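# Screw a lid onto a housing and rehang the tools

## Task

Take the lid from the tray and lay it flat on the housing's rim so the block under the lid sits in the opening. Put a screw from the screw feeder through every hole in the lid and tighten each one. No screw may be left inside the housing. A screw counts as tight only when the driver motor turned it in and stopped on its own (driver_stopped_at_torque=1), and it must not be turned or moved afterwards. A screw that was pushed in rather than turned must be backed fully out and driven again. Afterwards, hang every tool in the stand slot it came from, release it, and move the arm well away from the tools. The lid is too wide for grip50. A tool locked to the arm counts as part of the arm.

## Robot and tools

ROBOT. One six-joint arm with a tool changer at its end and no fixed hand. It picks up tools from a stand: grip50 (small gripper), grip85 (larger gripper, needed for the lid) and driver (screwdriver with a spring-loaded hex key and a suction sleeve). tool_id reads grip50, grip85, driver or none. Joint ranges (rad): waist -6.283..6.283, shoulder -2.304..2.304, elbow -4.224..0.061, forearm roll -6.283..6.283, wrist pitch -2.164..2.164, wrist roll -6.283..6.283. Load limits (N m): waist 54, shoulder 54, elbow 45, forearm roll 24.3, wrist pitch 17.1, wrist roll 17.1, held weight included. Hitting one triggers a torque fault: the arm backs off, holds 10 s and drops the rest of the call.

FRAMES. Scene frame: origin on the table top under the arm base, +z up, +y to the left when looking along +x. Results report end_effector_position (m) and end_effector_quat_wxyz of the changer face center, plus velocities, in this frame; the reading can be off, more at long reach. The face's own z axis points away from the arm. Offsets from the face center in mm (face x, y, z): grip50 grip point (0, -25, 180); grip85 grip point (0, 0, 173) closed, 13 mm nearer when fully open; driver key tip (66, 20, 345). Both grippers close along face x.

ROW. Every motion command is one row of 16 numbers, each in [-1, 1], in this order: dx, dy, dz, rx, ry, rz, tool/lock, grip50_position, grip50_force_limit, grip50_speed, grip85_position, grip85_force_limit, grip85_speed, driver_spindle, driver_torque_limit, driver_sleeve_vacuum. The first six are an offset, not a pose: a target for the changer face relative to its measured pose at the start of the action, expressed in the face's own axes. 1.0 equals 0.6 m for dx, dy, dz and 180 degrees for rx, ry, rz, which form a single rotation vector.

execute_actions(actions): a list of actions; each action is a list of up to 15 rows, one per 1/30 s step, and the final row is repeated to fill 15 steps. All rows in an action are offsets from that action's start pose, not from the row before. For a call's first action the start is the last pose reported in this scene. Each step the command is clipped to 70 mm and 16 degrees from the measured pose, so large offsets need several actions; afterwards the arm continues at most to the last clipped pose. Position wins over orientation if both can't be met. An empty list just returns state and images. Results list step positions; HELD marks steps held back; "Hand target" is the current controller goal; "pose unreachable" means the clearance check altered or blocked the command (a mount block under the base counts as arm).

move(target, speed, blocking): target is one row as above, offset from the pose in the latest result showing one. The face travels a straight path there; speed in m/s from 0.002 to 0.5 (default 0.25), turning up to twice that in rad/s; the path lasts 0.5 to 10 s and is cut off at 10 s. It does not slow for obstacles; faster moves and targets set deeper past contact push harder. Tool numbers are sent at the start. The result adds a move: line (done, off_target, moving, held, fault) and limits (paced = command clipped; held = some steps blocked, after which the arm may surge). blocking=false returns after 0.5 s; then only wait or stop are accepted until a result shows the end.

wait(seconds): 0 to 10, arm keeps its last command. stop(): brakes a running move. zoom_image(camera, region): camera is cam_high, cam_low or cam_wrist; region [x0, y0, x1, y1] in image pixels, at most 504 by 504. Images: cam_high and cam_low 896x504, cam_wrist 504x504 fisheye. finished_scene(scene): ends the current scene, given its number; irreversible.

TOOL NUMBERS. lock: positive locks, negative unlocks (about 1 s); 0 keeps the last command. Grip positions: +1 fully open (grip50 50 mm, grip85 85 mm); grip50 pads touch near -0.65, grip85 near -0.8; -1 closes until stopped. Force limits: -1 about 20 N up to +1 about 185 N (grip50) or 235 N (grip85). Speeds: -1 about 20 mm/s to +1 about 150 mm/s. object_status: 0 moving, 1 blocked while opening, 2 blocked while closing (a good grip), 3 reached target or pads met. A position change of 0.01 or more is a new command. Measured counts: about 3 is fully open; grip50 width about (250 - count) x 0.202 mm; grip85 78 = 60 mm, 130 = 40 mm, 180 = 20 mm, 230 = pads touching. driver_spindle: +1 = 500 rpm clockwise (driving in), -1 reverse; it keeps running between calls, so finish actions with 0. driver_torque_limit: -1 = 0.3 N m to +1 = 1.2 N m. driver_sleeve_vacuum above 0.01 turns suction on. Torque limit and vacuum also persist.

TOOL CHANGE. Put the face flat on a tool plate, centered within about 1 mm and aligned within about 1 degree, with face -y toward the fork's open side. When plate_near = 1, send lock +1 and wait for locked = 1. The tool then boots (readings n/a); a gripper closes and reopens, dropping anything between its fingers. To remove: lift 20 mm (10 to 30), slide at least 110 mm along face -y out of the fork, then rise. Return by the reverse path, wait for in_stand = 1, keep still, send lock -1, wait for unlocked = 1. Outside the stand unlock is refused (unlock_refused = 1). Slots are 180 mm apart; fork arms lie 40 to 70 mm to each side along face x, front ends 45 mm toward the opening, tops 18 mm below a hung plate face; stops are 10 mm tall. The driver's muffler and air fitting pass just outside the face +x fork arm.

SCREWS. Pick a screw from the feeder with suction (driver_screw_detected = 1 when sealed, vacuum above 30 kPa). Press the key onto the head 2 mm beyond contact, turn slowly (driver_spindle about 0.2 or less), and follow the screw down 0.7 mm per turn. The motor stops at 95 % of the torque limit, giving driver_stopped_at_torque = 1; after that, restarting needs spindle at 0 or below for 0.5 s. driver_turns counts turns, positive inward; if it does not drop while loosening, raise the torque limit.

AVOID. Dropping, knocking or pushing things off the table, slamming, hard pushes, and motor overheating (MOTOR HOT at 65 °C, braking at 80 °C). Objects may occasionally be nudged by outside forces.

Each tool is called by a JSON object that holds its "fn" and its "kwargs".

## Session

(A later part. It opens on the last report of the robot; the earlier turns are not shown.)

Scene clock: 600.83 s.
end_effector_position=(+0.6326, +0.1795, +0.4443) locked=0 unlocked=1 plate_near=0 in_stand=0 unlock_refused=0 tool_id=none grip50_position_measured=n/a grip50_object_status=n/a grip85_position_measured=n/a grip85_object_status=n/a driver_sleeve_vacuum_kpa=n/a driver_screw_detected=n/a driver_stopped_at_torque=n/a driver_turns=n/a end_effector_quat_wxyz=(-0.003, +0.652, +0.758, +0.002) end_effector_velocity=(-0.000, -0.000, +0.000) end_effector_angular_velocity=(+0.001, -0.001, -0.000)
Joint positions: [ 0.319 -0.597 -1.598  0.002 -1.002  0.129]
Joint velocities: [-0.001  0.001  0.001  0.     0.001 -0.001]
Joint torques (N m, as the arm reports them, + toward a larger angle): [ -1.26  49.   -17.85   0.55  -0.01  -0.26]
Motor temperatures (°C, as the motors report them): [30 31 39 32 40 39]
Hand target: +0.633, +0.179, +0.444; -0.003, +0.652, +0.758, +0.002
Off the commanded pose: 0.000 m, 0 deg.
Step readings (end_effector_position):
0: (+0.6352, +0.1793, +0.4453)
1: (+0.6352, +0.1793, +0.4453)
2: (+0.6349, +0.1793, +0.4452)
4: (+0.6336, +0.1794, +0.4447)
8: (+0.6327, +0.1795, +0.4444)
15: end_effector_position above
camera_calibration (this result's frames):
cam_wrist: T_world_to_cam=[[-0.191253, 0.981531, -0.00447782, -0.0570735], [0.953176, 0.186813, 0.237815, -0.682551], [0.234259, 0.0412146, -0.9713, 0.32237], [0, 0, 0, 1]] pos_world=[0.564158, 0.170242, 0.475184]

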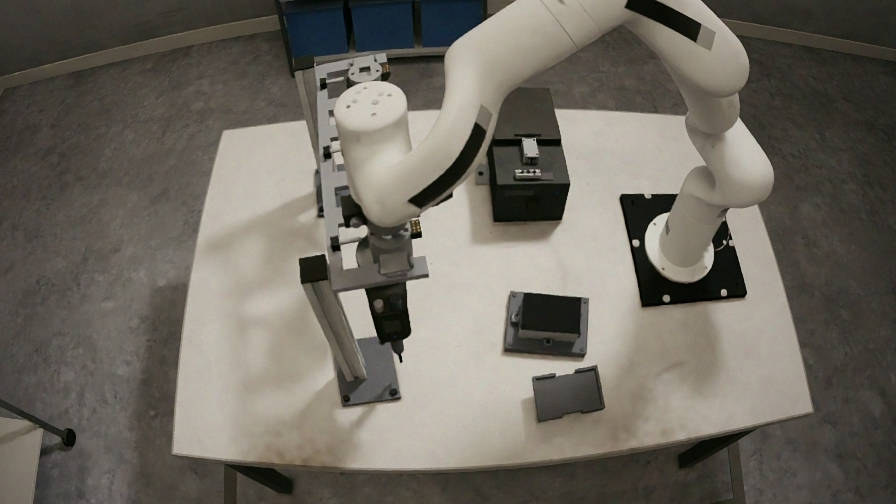

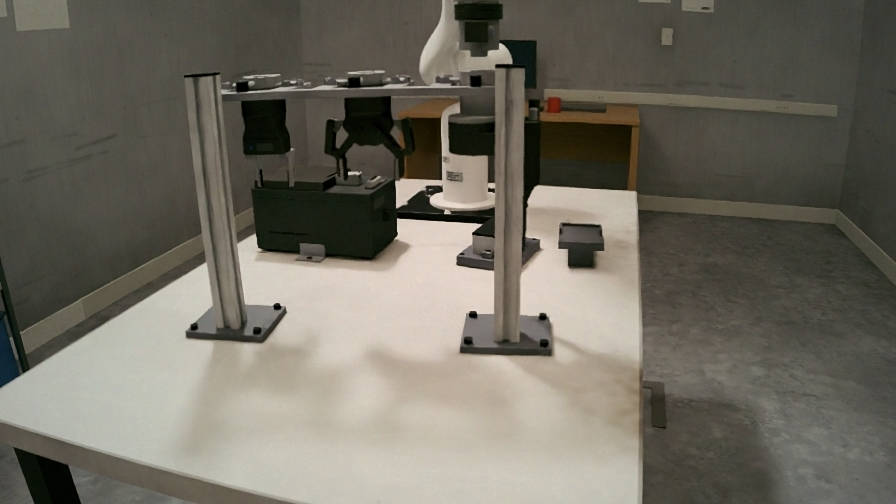

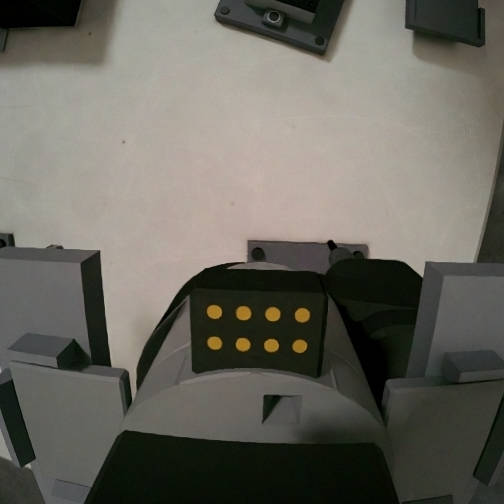

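{"fn": "move", "kwargs": {"target": [-0.0001,-0.0003,0.048,0,0,0,0,0,0,0,0,0,0,0,0,0], "speed": 0.03}}

{"fn": "move", "kwargs": {"target": [0,0,0.0065,0,0,0,0,0,0,0,0,0,0,0,0,0], "speed": 0.008}}

Scene clock: 612.47 s.
end_effector_position=(+0.6324, +0.1795, +0.4156) locked=0 unlocked=1 plate_near=0 in_stand=1 unlock_refused=0 tool_id=none grip50_position_measured=n/a grip50_object_status=n/a grip85_position_measured=n/a grip85_object_status=n/a driver_sleeve_vacuum_kpa=n/a driver_screw_detected=n/a driver_stopped_at_torque=n/a driver_turns=n/a end_effector_quat_wxyz=(-0.003, +0.652, +0.758, +0.003) end_effector_velocity=(-0.000, +0.000, -0.001) end_effector_angular_velocity=(+0.000, -0.000, -0.001)
Joint positions: [ 0.319 -0.616 -1.561  0.002 -0.947  0.129]
Joint velocities: [0.    0.    0.001 0.    0.002 0.001]
Joint torques (N m, as the arm reports them, + toward a larger angle): [ -1.87  47.83 -17.89  -0.07   0.    -0.28]
Motor temperatures (°C, as the motors report them): [30 31 39 32 40 39]
Hand target: +0.632, +0.180, +0.416; -0.003, +0.652, +0.758, +0.002
Off the commanded pose: 0.000 m, 0 deg.
move: done
camera_calibration (this result's frames):
cam_wrist: T_world_to_cam=[[-0.191174, 0.981546, -0.00452386, -0.0573479], [0.953173, 0.186744, 0.237883, -0.675565], [0.234338, 0.041165, -0.971283, 0.294497], [0, 0, 0, 1]] pos_world=[0.563955, 0.170325, 0.446486]

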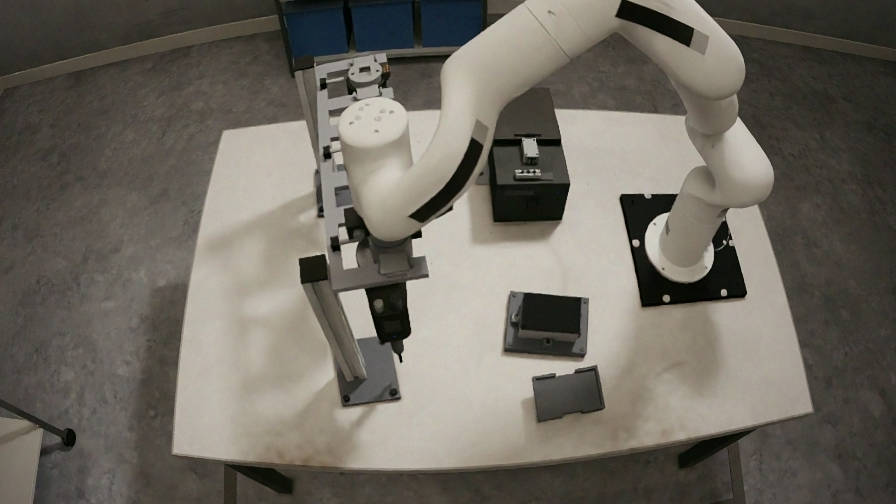

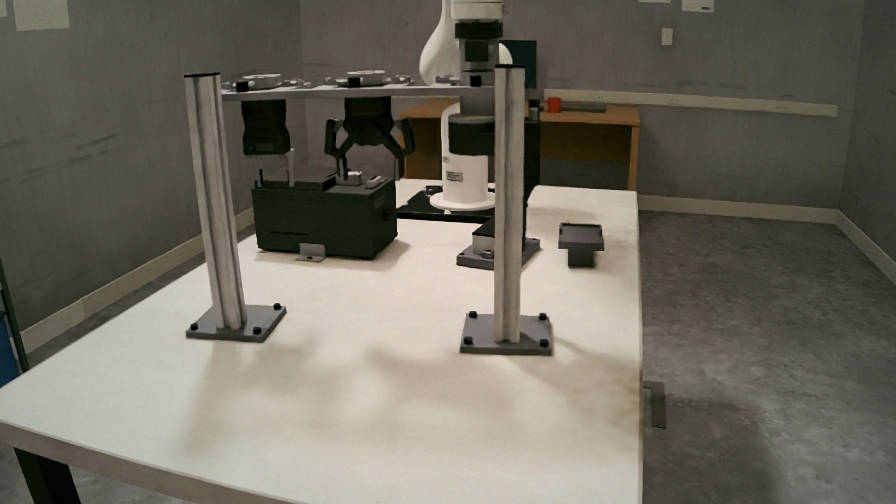

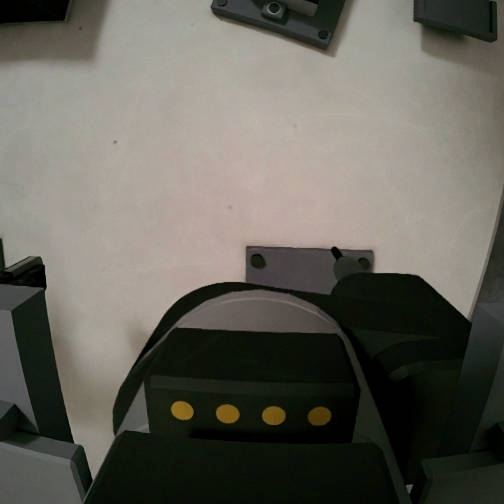

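Scene clock: 613.17 s.
end_effector_position=(+0.6324, +0.1796, +0.4120) locked=0 unlocked=1 plate_near=1 in_stand=1 unlock_refused=0 tool_id=none grip50_position_measured=n/a grip50_object_status=n/a grip85_position_measured=n/a grip85_object_status=n/a driver_sleeve_vacuum_kpa=n/a driver_screw_detected=n/a driver_stopped_at_torque=n/a driver_turns=n/a end_effector_quat_wxyz=(-0.003, +0.652, +0.758, +0.003) end_effector_velocity=(-0.000, -0.000, -0.002) end_effector_angular_velocity=(-0.000, +0.002, -0.000)
Joint positions: [ 0.319 -0.619 -1.557  0.002 -0.939  0.129]
Joint velocities: [-0.    -0.001  0.002  0.     0.001  0.   ]
Joint torques (N m, as the arm reports them, + toward a larger angle): [ -2.01  47.06 -17.17   0.44   0.12  -0.08]
Motor temperatures (°C, as the motors report them): [30 31 39 32 40 39]
Hand target: +0.632, +0.180, +0.412; -0.003, +0.652, +0.758, +0.003
Off the commanded pose: 0.000 m, 0 deg.
move: done
camera_calibration (this result's frames):
cam_wrist: T_world_to_cam=[[-0.191365, 0.981509, -0.00451736, -0.0573073], [0.953105, 0.186922, 0.238016, -0.674744], [0.234459, 0.0412424, -0.971251, 0.290809], [0, 0, 0, 1]] pos_world=[0.563952, 0.170379, 0.44279]

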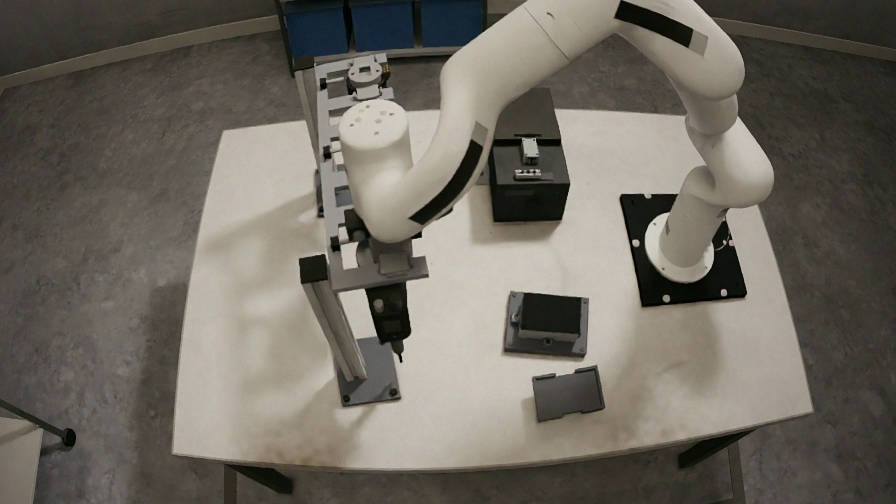

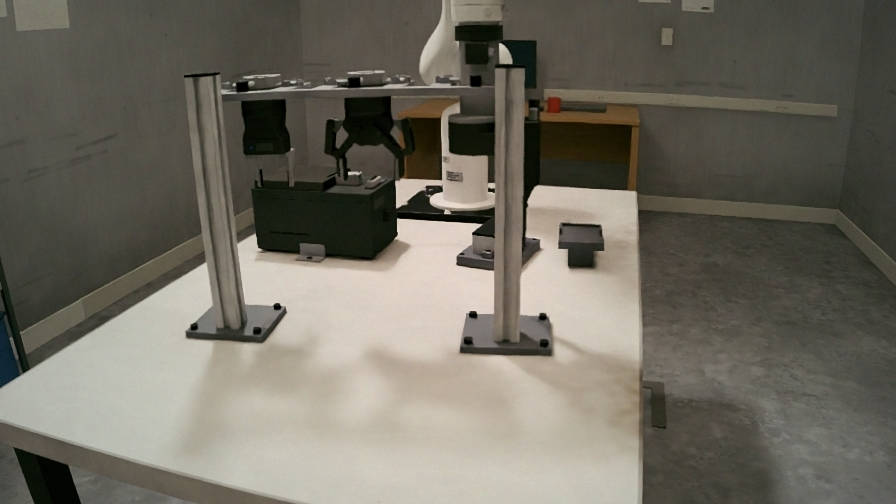

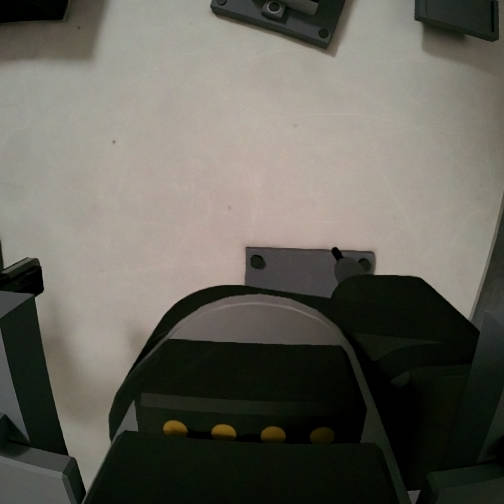

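plate_near=1. Lock.

{"fn": "execute_actions", "kwargs": {"actions": [[[0,0,0.0003,0,0,0,1,0,0,0,0,0,0,0,0,0]],[[0,0,0,0,0,0,1,0,0,0,0,0,0,0,0,0]],[[0,0,0,0,0,0,1,0,0,0,0,0,0,0,0,0]]]}}

Scene clock: 619.47 s.
end_effector_position=(+0.6327, +0.1796, +0.4124) locked=1 unlocked=0 plate_near=1 in_stand=1 unlock_refused=0 tool_id=driver grip50_position_measured=n/a grip50_object_status=n/a grip85_position_measured=n/a grip85_object_status=n/a driver_sleeve_vacuum_kpa=n/a driver_screw_detected=n/a driver_stopped_at_torque=n/a driver_turns=n/a end_effector_quat_wxyz=(-0.002, +0.652, +0.758, +0.003) end_effector_velocity=(-0.000, -0.000, -0.000) end_effector_angular_velocity=(-0.001, +0.002, -0.001)
Joint positions: [ 0.319 -0.619 -1.558  0.002 -0.939  0.129]
Joint velocities: [-0.     0.     0.001  0.    -0.002  0.001]
Joint torques (N m, as the arm reports them, + toward a larger angle): [ -1.16  59.33 -21.76   2.     0.29  -0.26]
Motor temperatures (°C, as the motors report them): [30 31 39 32 40 39]
Hand target: +0.633, +0.180, +0.412; -0.002, +0.652, +0.758, +0.003
Off the commanded pose: 0.000 m, 0 deg.
Step readings (end_effector_position; steps 1 to 15: 1st action; 16 to 30: 2nd action; 31 to 45: 3rd action):
0: (+0.6324, +0.1796, +0.4118)
1: (+0.6324, +0.1796, +0.4118)
2: (+0.6324, +0.1796, +0.4118)
4: (+0.6324, +0.1796, +0.4118)
8: (+0.6324, +0.1796, +0.4118)
15: (+0.6324, +0.1796, +0.4118)
16: (+0.6324, +0.1796, +0.4118)
17: (+0.6324, +0.1796, +0.4118)
19: (+0.6324, +0.1796, +0.4118)
23: (+0.6325, +0.1795, +0.4119)
30: (+0.6326, +0.1796, +0.4123)
31: (+0.6326, +0.1796, +0.4123)
32: (+0.6326, +0.1796, +0.4124)
34: (+0.6327, +0.1796, +0.4124)
38: (+0.6327, +0.1796, +0.4124)
45: end_effector_position above
camera_calibration (this result's frames):
cam_wrist: T_world_to_cam=[[-0.190992, 0.981582, -0.00422594, -0.0575931], [0.952839, 0.18643, 0.23946, -0.675423], [0.235838, 0.0417083, -0.970897, 0.290048], [0, 0, 0, 1]] pos_world=[0.564166, 0.170354, 0.4431]

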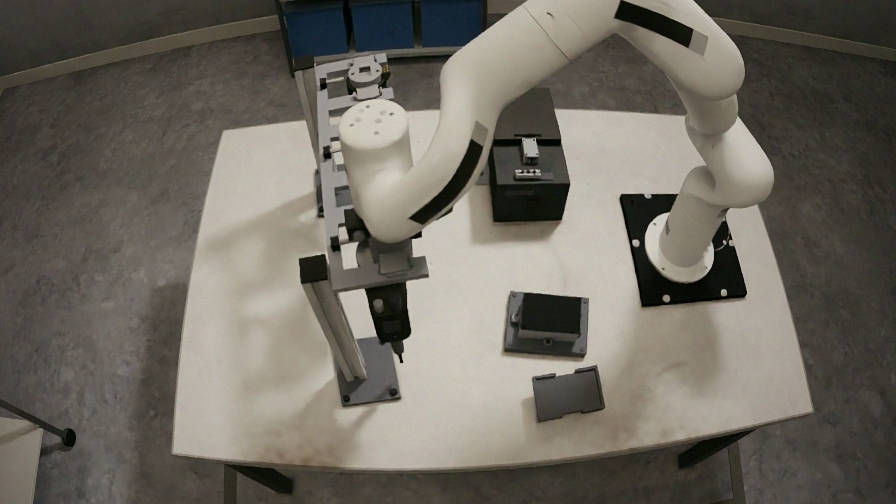

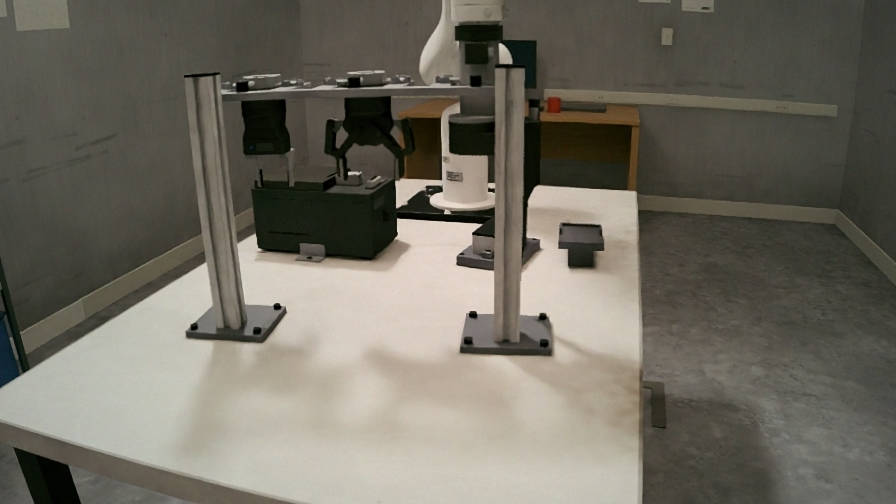

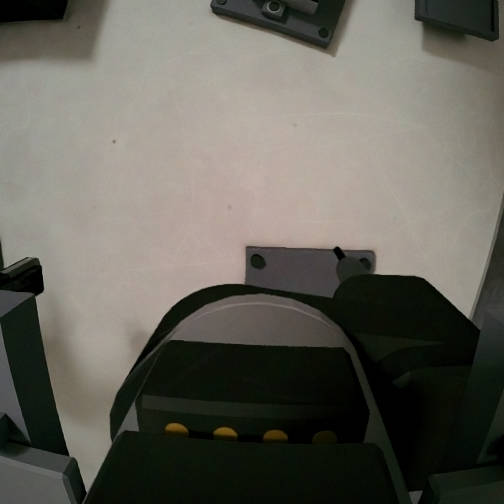

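{"fn": "move", "kwargs": {"target": [0,0,-0.0333,0,0,0,0,0,0,0,0,0,0,0,-1,0], "speed": 0.03}}

{"fn": "move", "kwargs": {"target": [0,-0.21,0,0,0,0,0,0,0,0,0,0,0,0,-1,0], "speed": 0.08}}

Scene clock: 627.07 s.
end_effector_position=(+0.6326, +0.1794, +0.4322) locked=1 unlocked=0 plate_near=1 in_stand=0 unlock_refused=0 tool_id=driver grip50_position_measured=n/a grip50_object_status=n/a grip85_position_measured=n/a grip85_object_status=n/a driver_sleeve_vacuum_kpa=0 driver_screw_detected=0 driver_stopped_at_torque=0 driver_turns=0.00 end_effector_quat_wxyz=(-0.002, +0.652, +0.758, +0.003) end_effector_velocity=(-0.000, -0.001, -0.000) end_effector_angular_velocity=(-0.001, +0.003, -0.000)
Joint positions: [ 0.319 -0.604 -1.581  0.002 -0.977  0.129]
Joint velocities: [-0.001  0.     0.001  0.    -0.002 -0.001]
Joint torques (N m, as the arm reports them, + toward a larger angle): [ -1.3   70.08 -26.08   0.83   0.47  -0.33]
Motor temperatures (°C, as the motors report them): [30 32 39 32 40 39]
Hand target: +0.633, +0.179, +0.432; -0.002, +0.652, +0.758, +0.003
Off the commanded pose: 0.000 m, 0 deg.
move: done
camera_calibration (this result's frames):
cam_wrist: T_world_to_cam=[[-0.191049, 0.981571, -0.00420517, -0.0573586], [0.952868, 0.186488, 0.2393, -0.680079], [0.235674, 0.041711, -0.970937, 0.309439], [0, 0, 0, 1]] pos_world=[0.564141, 0.170221, 0.462947]

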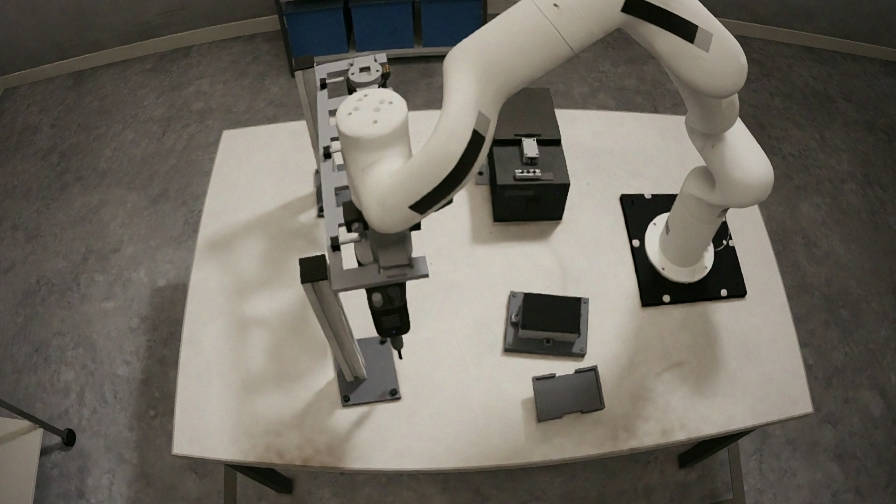

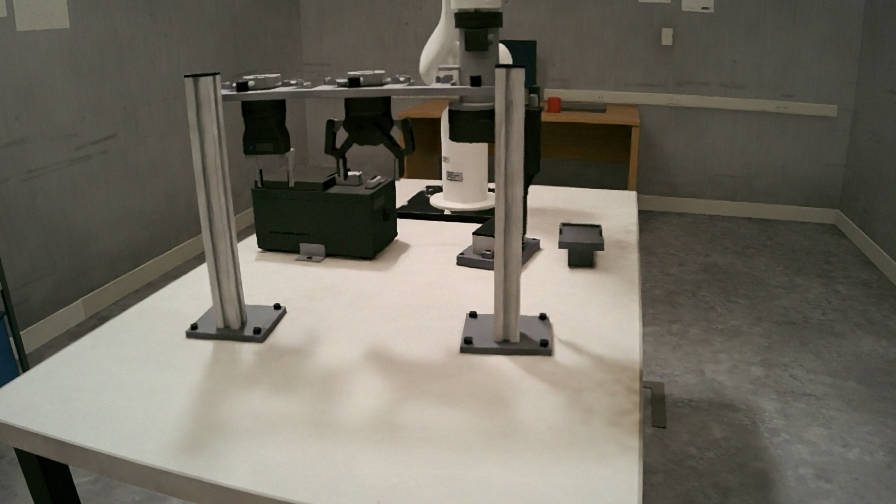

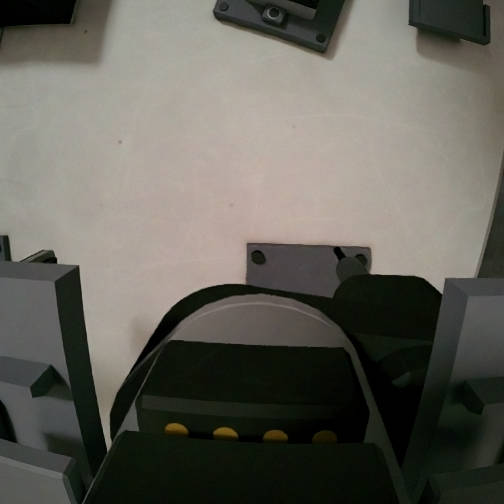

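Scene clock: 629.03 s.
end_effector_position=(+0.5082, +0.1609, +0.4321) locked=1 unlocked=0 plate_near=1 in_stand=0 unlock_refused=0 tool_id=driver grip50_position_measured=n/a grip50_object_status=n/a grip85_position_measured=n/a grip85_object_status=n/a driver_sleeve_vacuum_kpa=0 driver_screw_detected=0 driver_stopped_at_torque=0 driver_turns=0.00 end_effector_quat_wxyz=(-0.002, +0.652, +0.758, +0.003) end_effector_velocity=(-0.001, -0.001, -0.001) end_effector_angular_velocity=(-0.001, +0.002, -0.001)
Joint positions: [ 0.35  -0.296 -1.153  0.003 -0.856  0.16 ]
Joint velocities: [-0.     0.001  0.003 -0.     0.     0.   ]
Joint torques (N m, as the arm reports them, + toward a larger angle): [ -0.87  51.68 -25.8    0.23   0.5   -0.29]
Motor temperatures (°C, as the motors report them): [30 32 40 32 40 39]
Hand target: +0.508, +0.161, +0.432; -0.002, +0.652, +0.758, +0.003
Off the commanded pose: 0.000 m, 0 deg.
move: done
camera_calibration (this result's frames):
cam_wrist: T_world_to_cam=[[-0.190837, 0.981613, -0.00424186, -0.0630497], [0.952824, 0.186276, 0.239642, -0.558127], [0.236026, 0.0416908, -0.970852, 0.339238], [0, 0, 0, 1]] pos_world=[0.439695, 0.151713, 0.462833]

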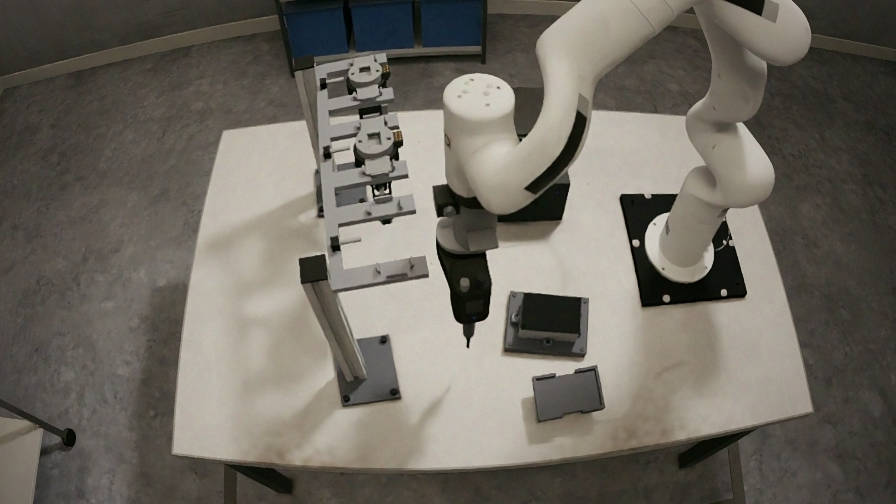

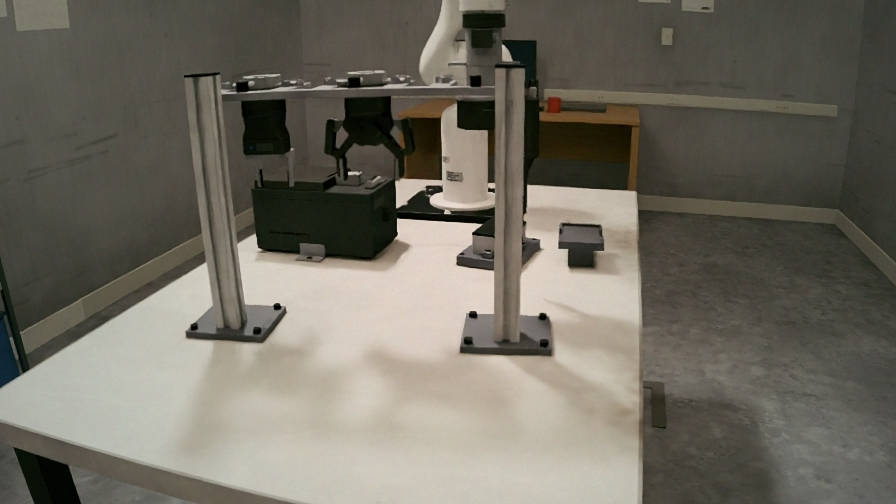

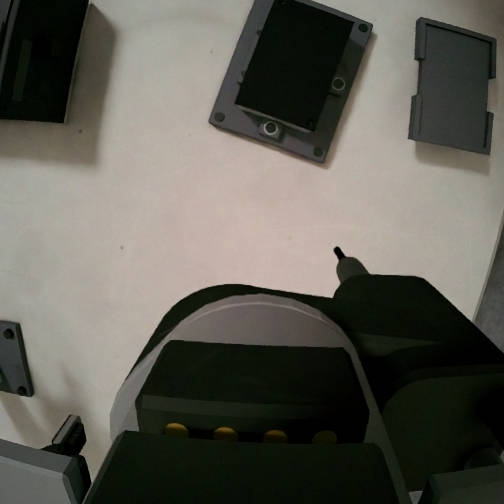

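{"fn": "move", "kwargs": {"target": [0,0,-0.2,0,0,0,0,0,0,0,0,0,0,0,-1,0], "speed": 0.25}}

Scene clock: 642.37 s.
end_effector_position=(+0.5080, +0.1601, +0.5513) locked=1 unlocked=0 plate_near=1 in_stand=0 unlock_refused=0 tool_id=driver grip50_position_measured=n/a grip50_object_status=n/a grip85_position_measured=n/a grip85_object_status=n/a driver_sleeve_vacuum_kpa=0 driver_screw_detected=0 driver_stopped_at_torque=0 driver_turns=0.00 end_effector_quat_wxyz=(-0.003, +0.652, +0.758, +0.003) end_effector_velocity=(+0.001, +0.000, +0.004) end_effector_angular_velocity=(+0.001, -0.004, -0.001)
Joint positions: [ 0.35  -0.222 -1.334  0.002 -1.113  0.16 ]
Joint velocities: [ 0.     0.    -0.008  0.    -0.004  0.001]
Joint torques (N m, as the arm reports them, + toward a larger angle): [ -0.94  49.1  -26.91   0.96   0.52  -0.23]
Motor temperatures (°C, as the motors report them): [30 32 40 32 40 39]
Hand target: +0.508, +0.160, +0.552; -0.002, +0.652, +0.758, +0.003
Off the commanded pose: 0.001 m, 0 deg.
move: done
camera_calibration (this result's frames):
cam_wrist: T_world_to_cam=[[-0.191225, 0.981537, -0.00418883, -0.0616256], [0.953064, 0.186695, 0.238356, -0.585874], [0.234737, 0.0415873, -0.971169, 0.455887], [0, 0, 0, 1]] pos_world=[0.439577, 0.150908, 0.582131]

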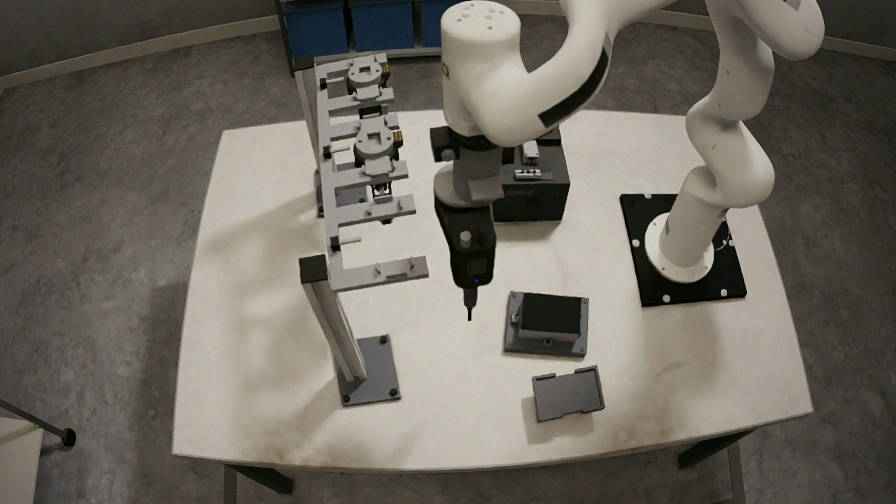

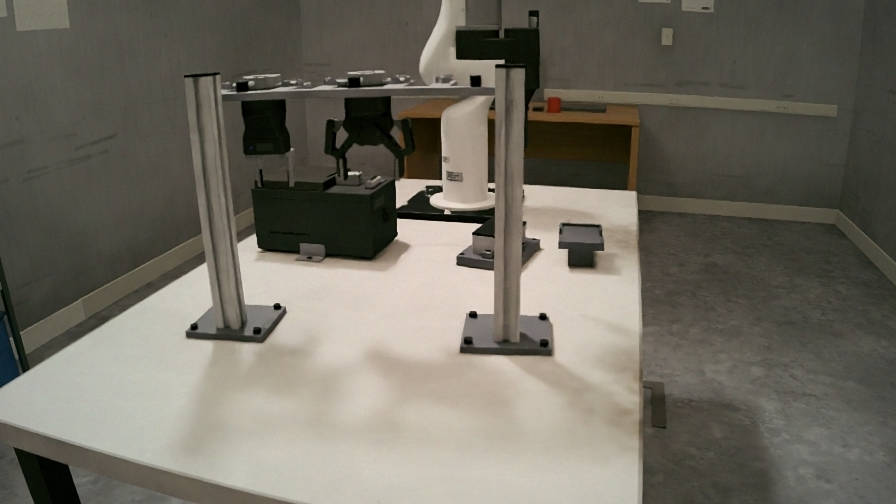

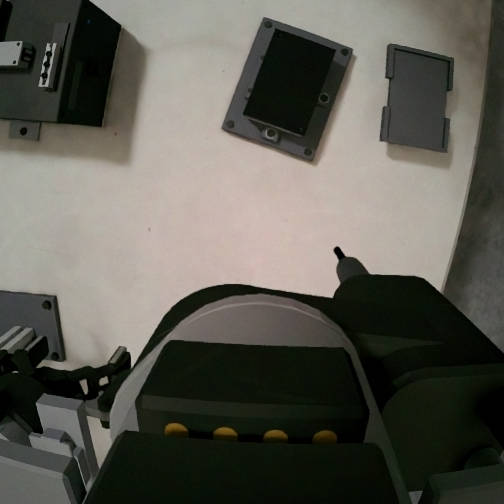

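{"fn": "move", "kwargs": {"target": [-0.5239,-0.3034,-0.007,0,0,0,0,0,0,0,0,0,0,0,-1,0], "speed": 0.3}}

{"fn": "zoom_image", "kwargs": {"camera": "cam_wrist", "region": [280,190,400,310]}}

Scene clock: 649.77 s.
end_effector_position=(+0.3745, -0.1773, +0.5536) locked=1 unlocked=0 plate_near=1 in_stand=0 unlock_refused=0 tool_id=driver grip50_position_measured=n/a grip50_object_status=n/a grip85_position_measured=n/a grip85_object_status=n/a driver_sleeve_vacuum_kpa=0 driver_screw_detected=0 driver_stopped_at_torque=0 driver_turns=0.00 end_effector_quat_wxyz=(-0.002, +0.652, +0.758, +0.003) end_effector_velocity=(-0.001, -0.001, +0.000) end_effector_angular_velocity=(+0.001, +0.002, +0.001)
Joint positions: [-0.395  0.089 -1.016  0.001 -1.105 -0.585]
Joint velocities: [-0.003 -0.001 -0.001  0.    -0.003 -0.004]
Joint torques (N m, as the arm reports them, + toward a larger angle): [ -1.61  28.87 -26.88   1.14  -0.21  -0.21]
Motor temperatures (°C, as the motors report them): [30 32 40 32 40 39]
Hand target: +0.374, -0.178, +0.554; -0.002, +0.652, +0.758, +0.003
Off the commanded pose: 0.001 m, 0 deg.
move: done
camera_calibration (this result's frames):
cam_wrist: T_world_to_cam=[[-0.191527, 0.981473, -0.00532609, 0.244834], [0.952767, 0.187223, 0.239127, -0.396384], [0.235694, 0.0407249, -0.970974, 0.502875], [0, 0, 0, 1]] pos_world=[0.306029, -0.186565, 0.584369]

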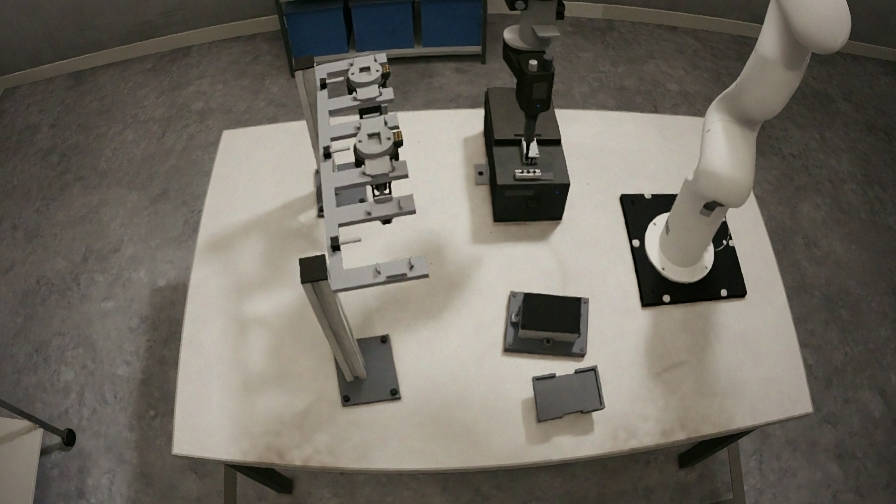

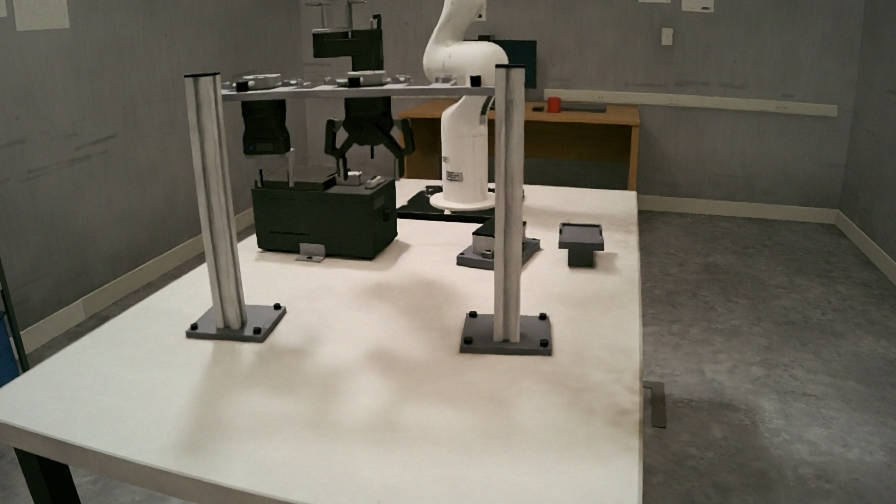

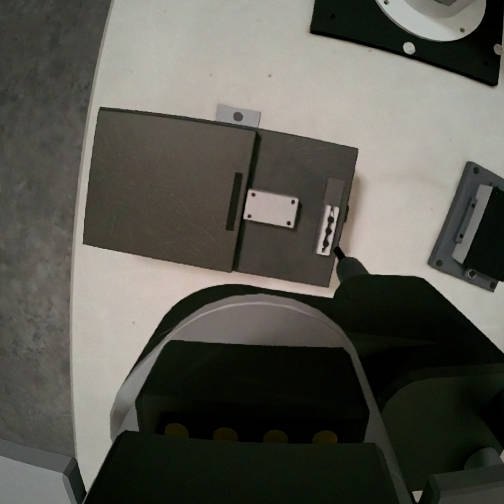

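Region (280, 190, 400, 310) of cam_wrist's 504x504 image, scaled by 4.200, with more detail than that image has.

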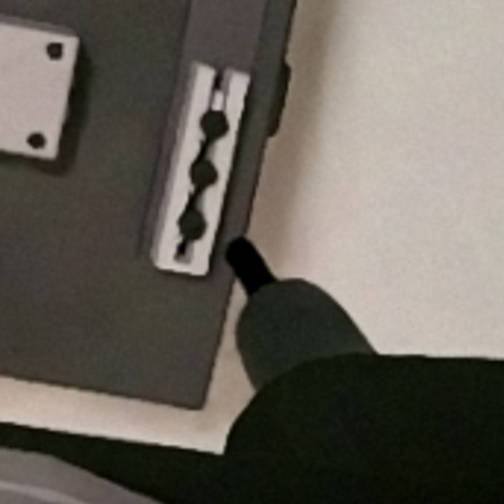

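{"fn": "move", "kwargs": {"target": [-0.0077,0.0038,0.045,0,0,0,0,0,0,0,0,0,0,0,-1,0], "speed": 0.05}}

{"fn": "zoom_image", "kwargs": {"camera": "cam_wrist", "region": [300,200,370,270]}}

Scene clock: 668.63 s.
end_effector_position=(+0.3774, -0.1814, +0.5268) locked=1 unlocked=0 plate_near=1 in_stand=0 unlock_refused=0 tool_id=driver grip50_position_measured=n/a grip50_object_status=n/a grip85_position_measured=n/a grip85_object_status=n/a driver_sleeve_vacuum_kpa=0 driver_screw_detected=0 driver_stopped_at_torque=0 driver_turns=0.00 end_effector_quat_wxyz=(-0.002, +0.652, +0.758, +0.003) end_effector_velocity=(-0.000, +0.000, -0.001) end_effector_angular_velocity=(+0.002, +0.001, -0.001)
Joint positions: [-0.402  0.066 -0.977  0.001 -1.043 -0.591]
Joint velocities: [ 0.     0.     0.002  0.001 -0.     0.   ]
Joint torques (N m, as the arm reports them, + toward a larger angle): [ -0.73  29.62 -26.08   0.95  -0.25  -0.24]
Motor temperatures (°C, as the motors report them): [30 31 41 32 39 39]
Hand target: +0.377, -0.181, +0.527; -0.002, +0.652, +0.758, +0.003
Off the commanded pose: 0.000 m, 0 deg.
move: done
camera_calibration (this result's frames):
cam_wrist: T_world_to_cam=[[-0.191432, 0.981491, -0.00549379, 0.249311], [0.952745, 0.187164, 0.239263, -0.392053], [0.235863, 0.0405684, -0.970939, 0.476157], [0, 0, 0, 1]] pos_world=[0.308944, -0.190635, 0.557493]

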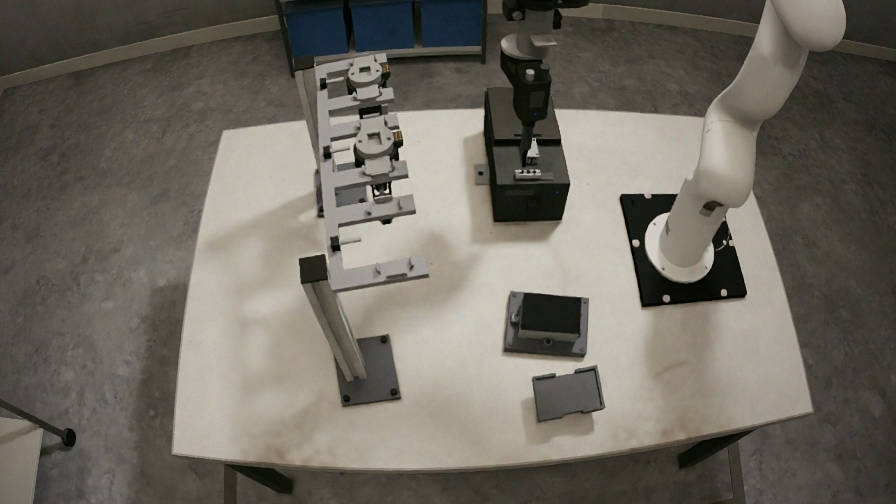

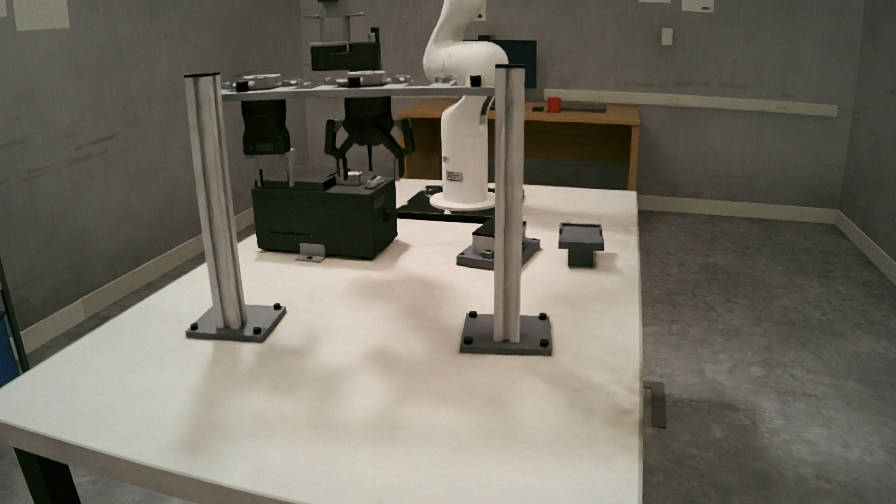

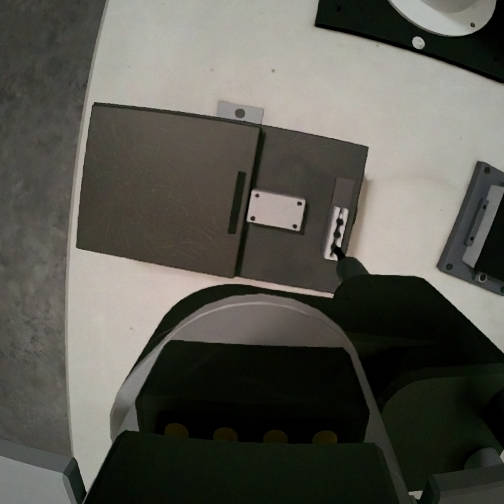

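Region (300, 200, 370, 270) of cam_wrist's 504x504 image, scaled by 7.200, with more detail than that image has.

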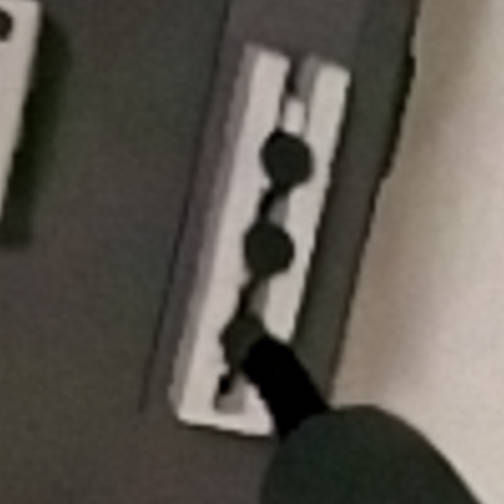

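{"fn": "move", "kwargs": {"target": [0.0003,0.0004,0.0213,0,0,0,0,0,0,0,0,0,0,0,-1,1], "speed": 0.012}}

{"fn": "zoom_image", "kwargs": {"camera": "cam_wrist", "region": [300,200,370,270]}}

Scene clock: 683.00 s.
end_effector_position=(+0.3776, -0.1811, +0.5140) locked=1 unlocked=0 plate_near=1 in_stand=0 unlock_refused=0 tool_id=driver grip50_position_measured=n/a grip50_object_status=n/a grip85_position_measured=n/a grip85_object_status=n/a driver_sleeve_vacuum_kpa=14 driver_screw_detected=0 driver_stopped_at_torque=0 driver_turns=0.00 end_effector_quat_wxyz=(-0.002, +0.652, +0.758, +0.003) end_effector_velocity=(-0.000, -0.000, -0.001) end_effector_angular_velocity=(+0.000, +0.000, -0.000)
Joint positions: [-0.401  0.059 -0.955  0.001 -1.014 -0.591]
Joint velocities: [-0.    -0.001  0.002  0.     0.002  0.   ]
Joint torques (N m, as the arm reports them, + toward a larger angle): [ -1.77  29.75 -26.16   1.12  -0.29  -0.26]
Motor temperatures (°C, as the motors report them): [30 31 41 32 39 39]
Hand target: +0.378, -0.181, +0.514; -0.002, +0.652, +0.758, +0.003
Off the commanded pose: 0.000 m, 0 deg.
move: done
camera_calibration (this result's frames):
cam_wrist: T_world_to_cam=[[-0.191393, 0.981498, -0.00547497, 0.248974], [0.952769, 0.187125, 0.239196, -0.389226], [0.235795, 0.040564, -0.970956, 0.463784], [0, 0, 0, 1]] pos_world=[0.309136, -0.190346, 0.544778]

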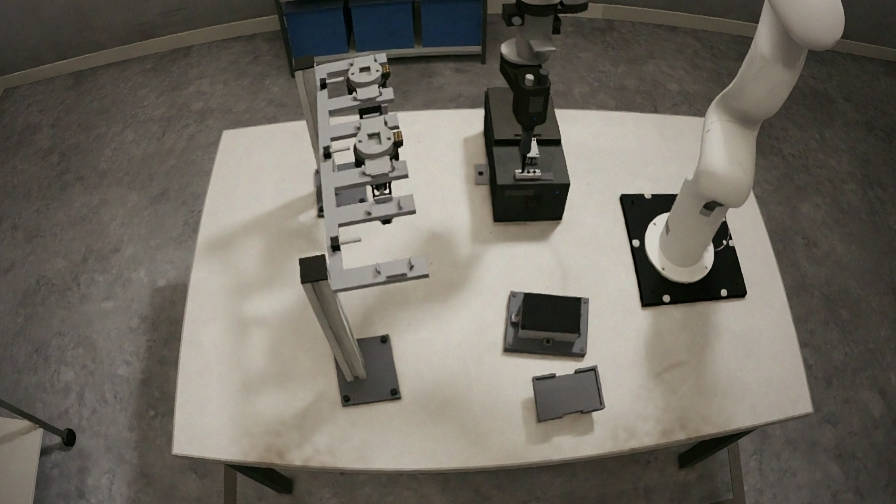

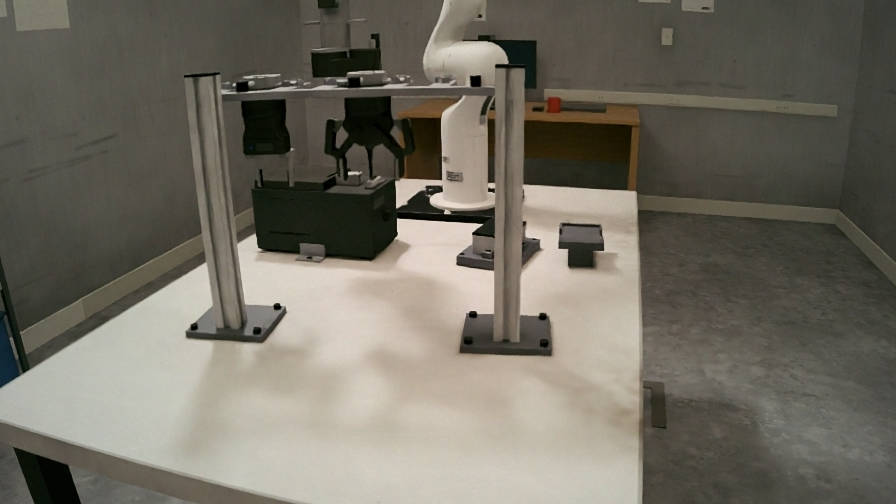

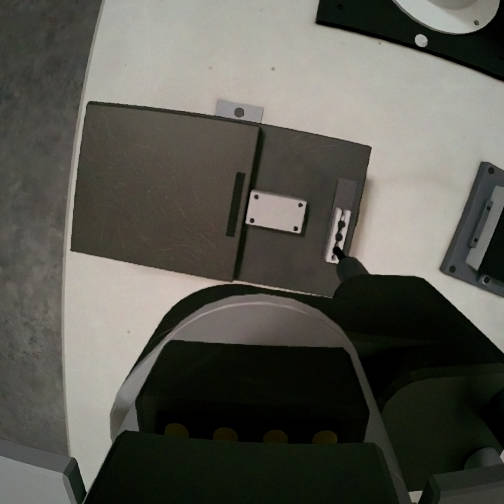

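Region (300, 200, 370, 270) of cam_wrist's 504x504 image, scaled by 7.200, with more detail than that image has.

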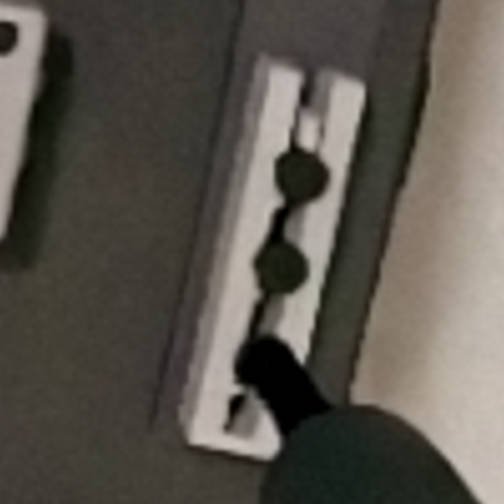

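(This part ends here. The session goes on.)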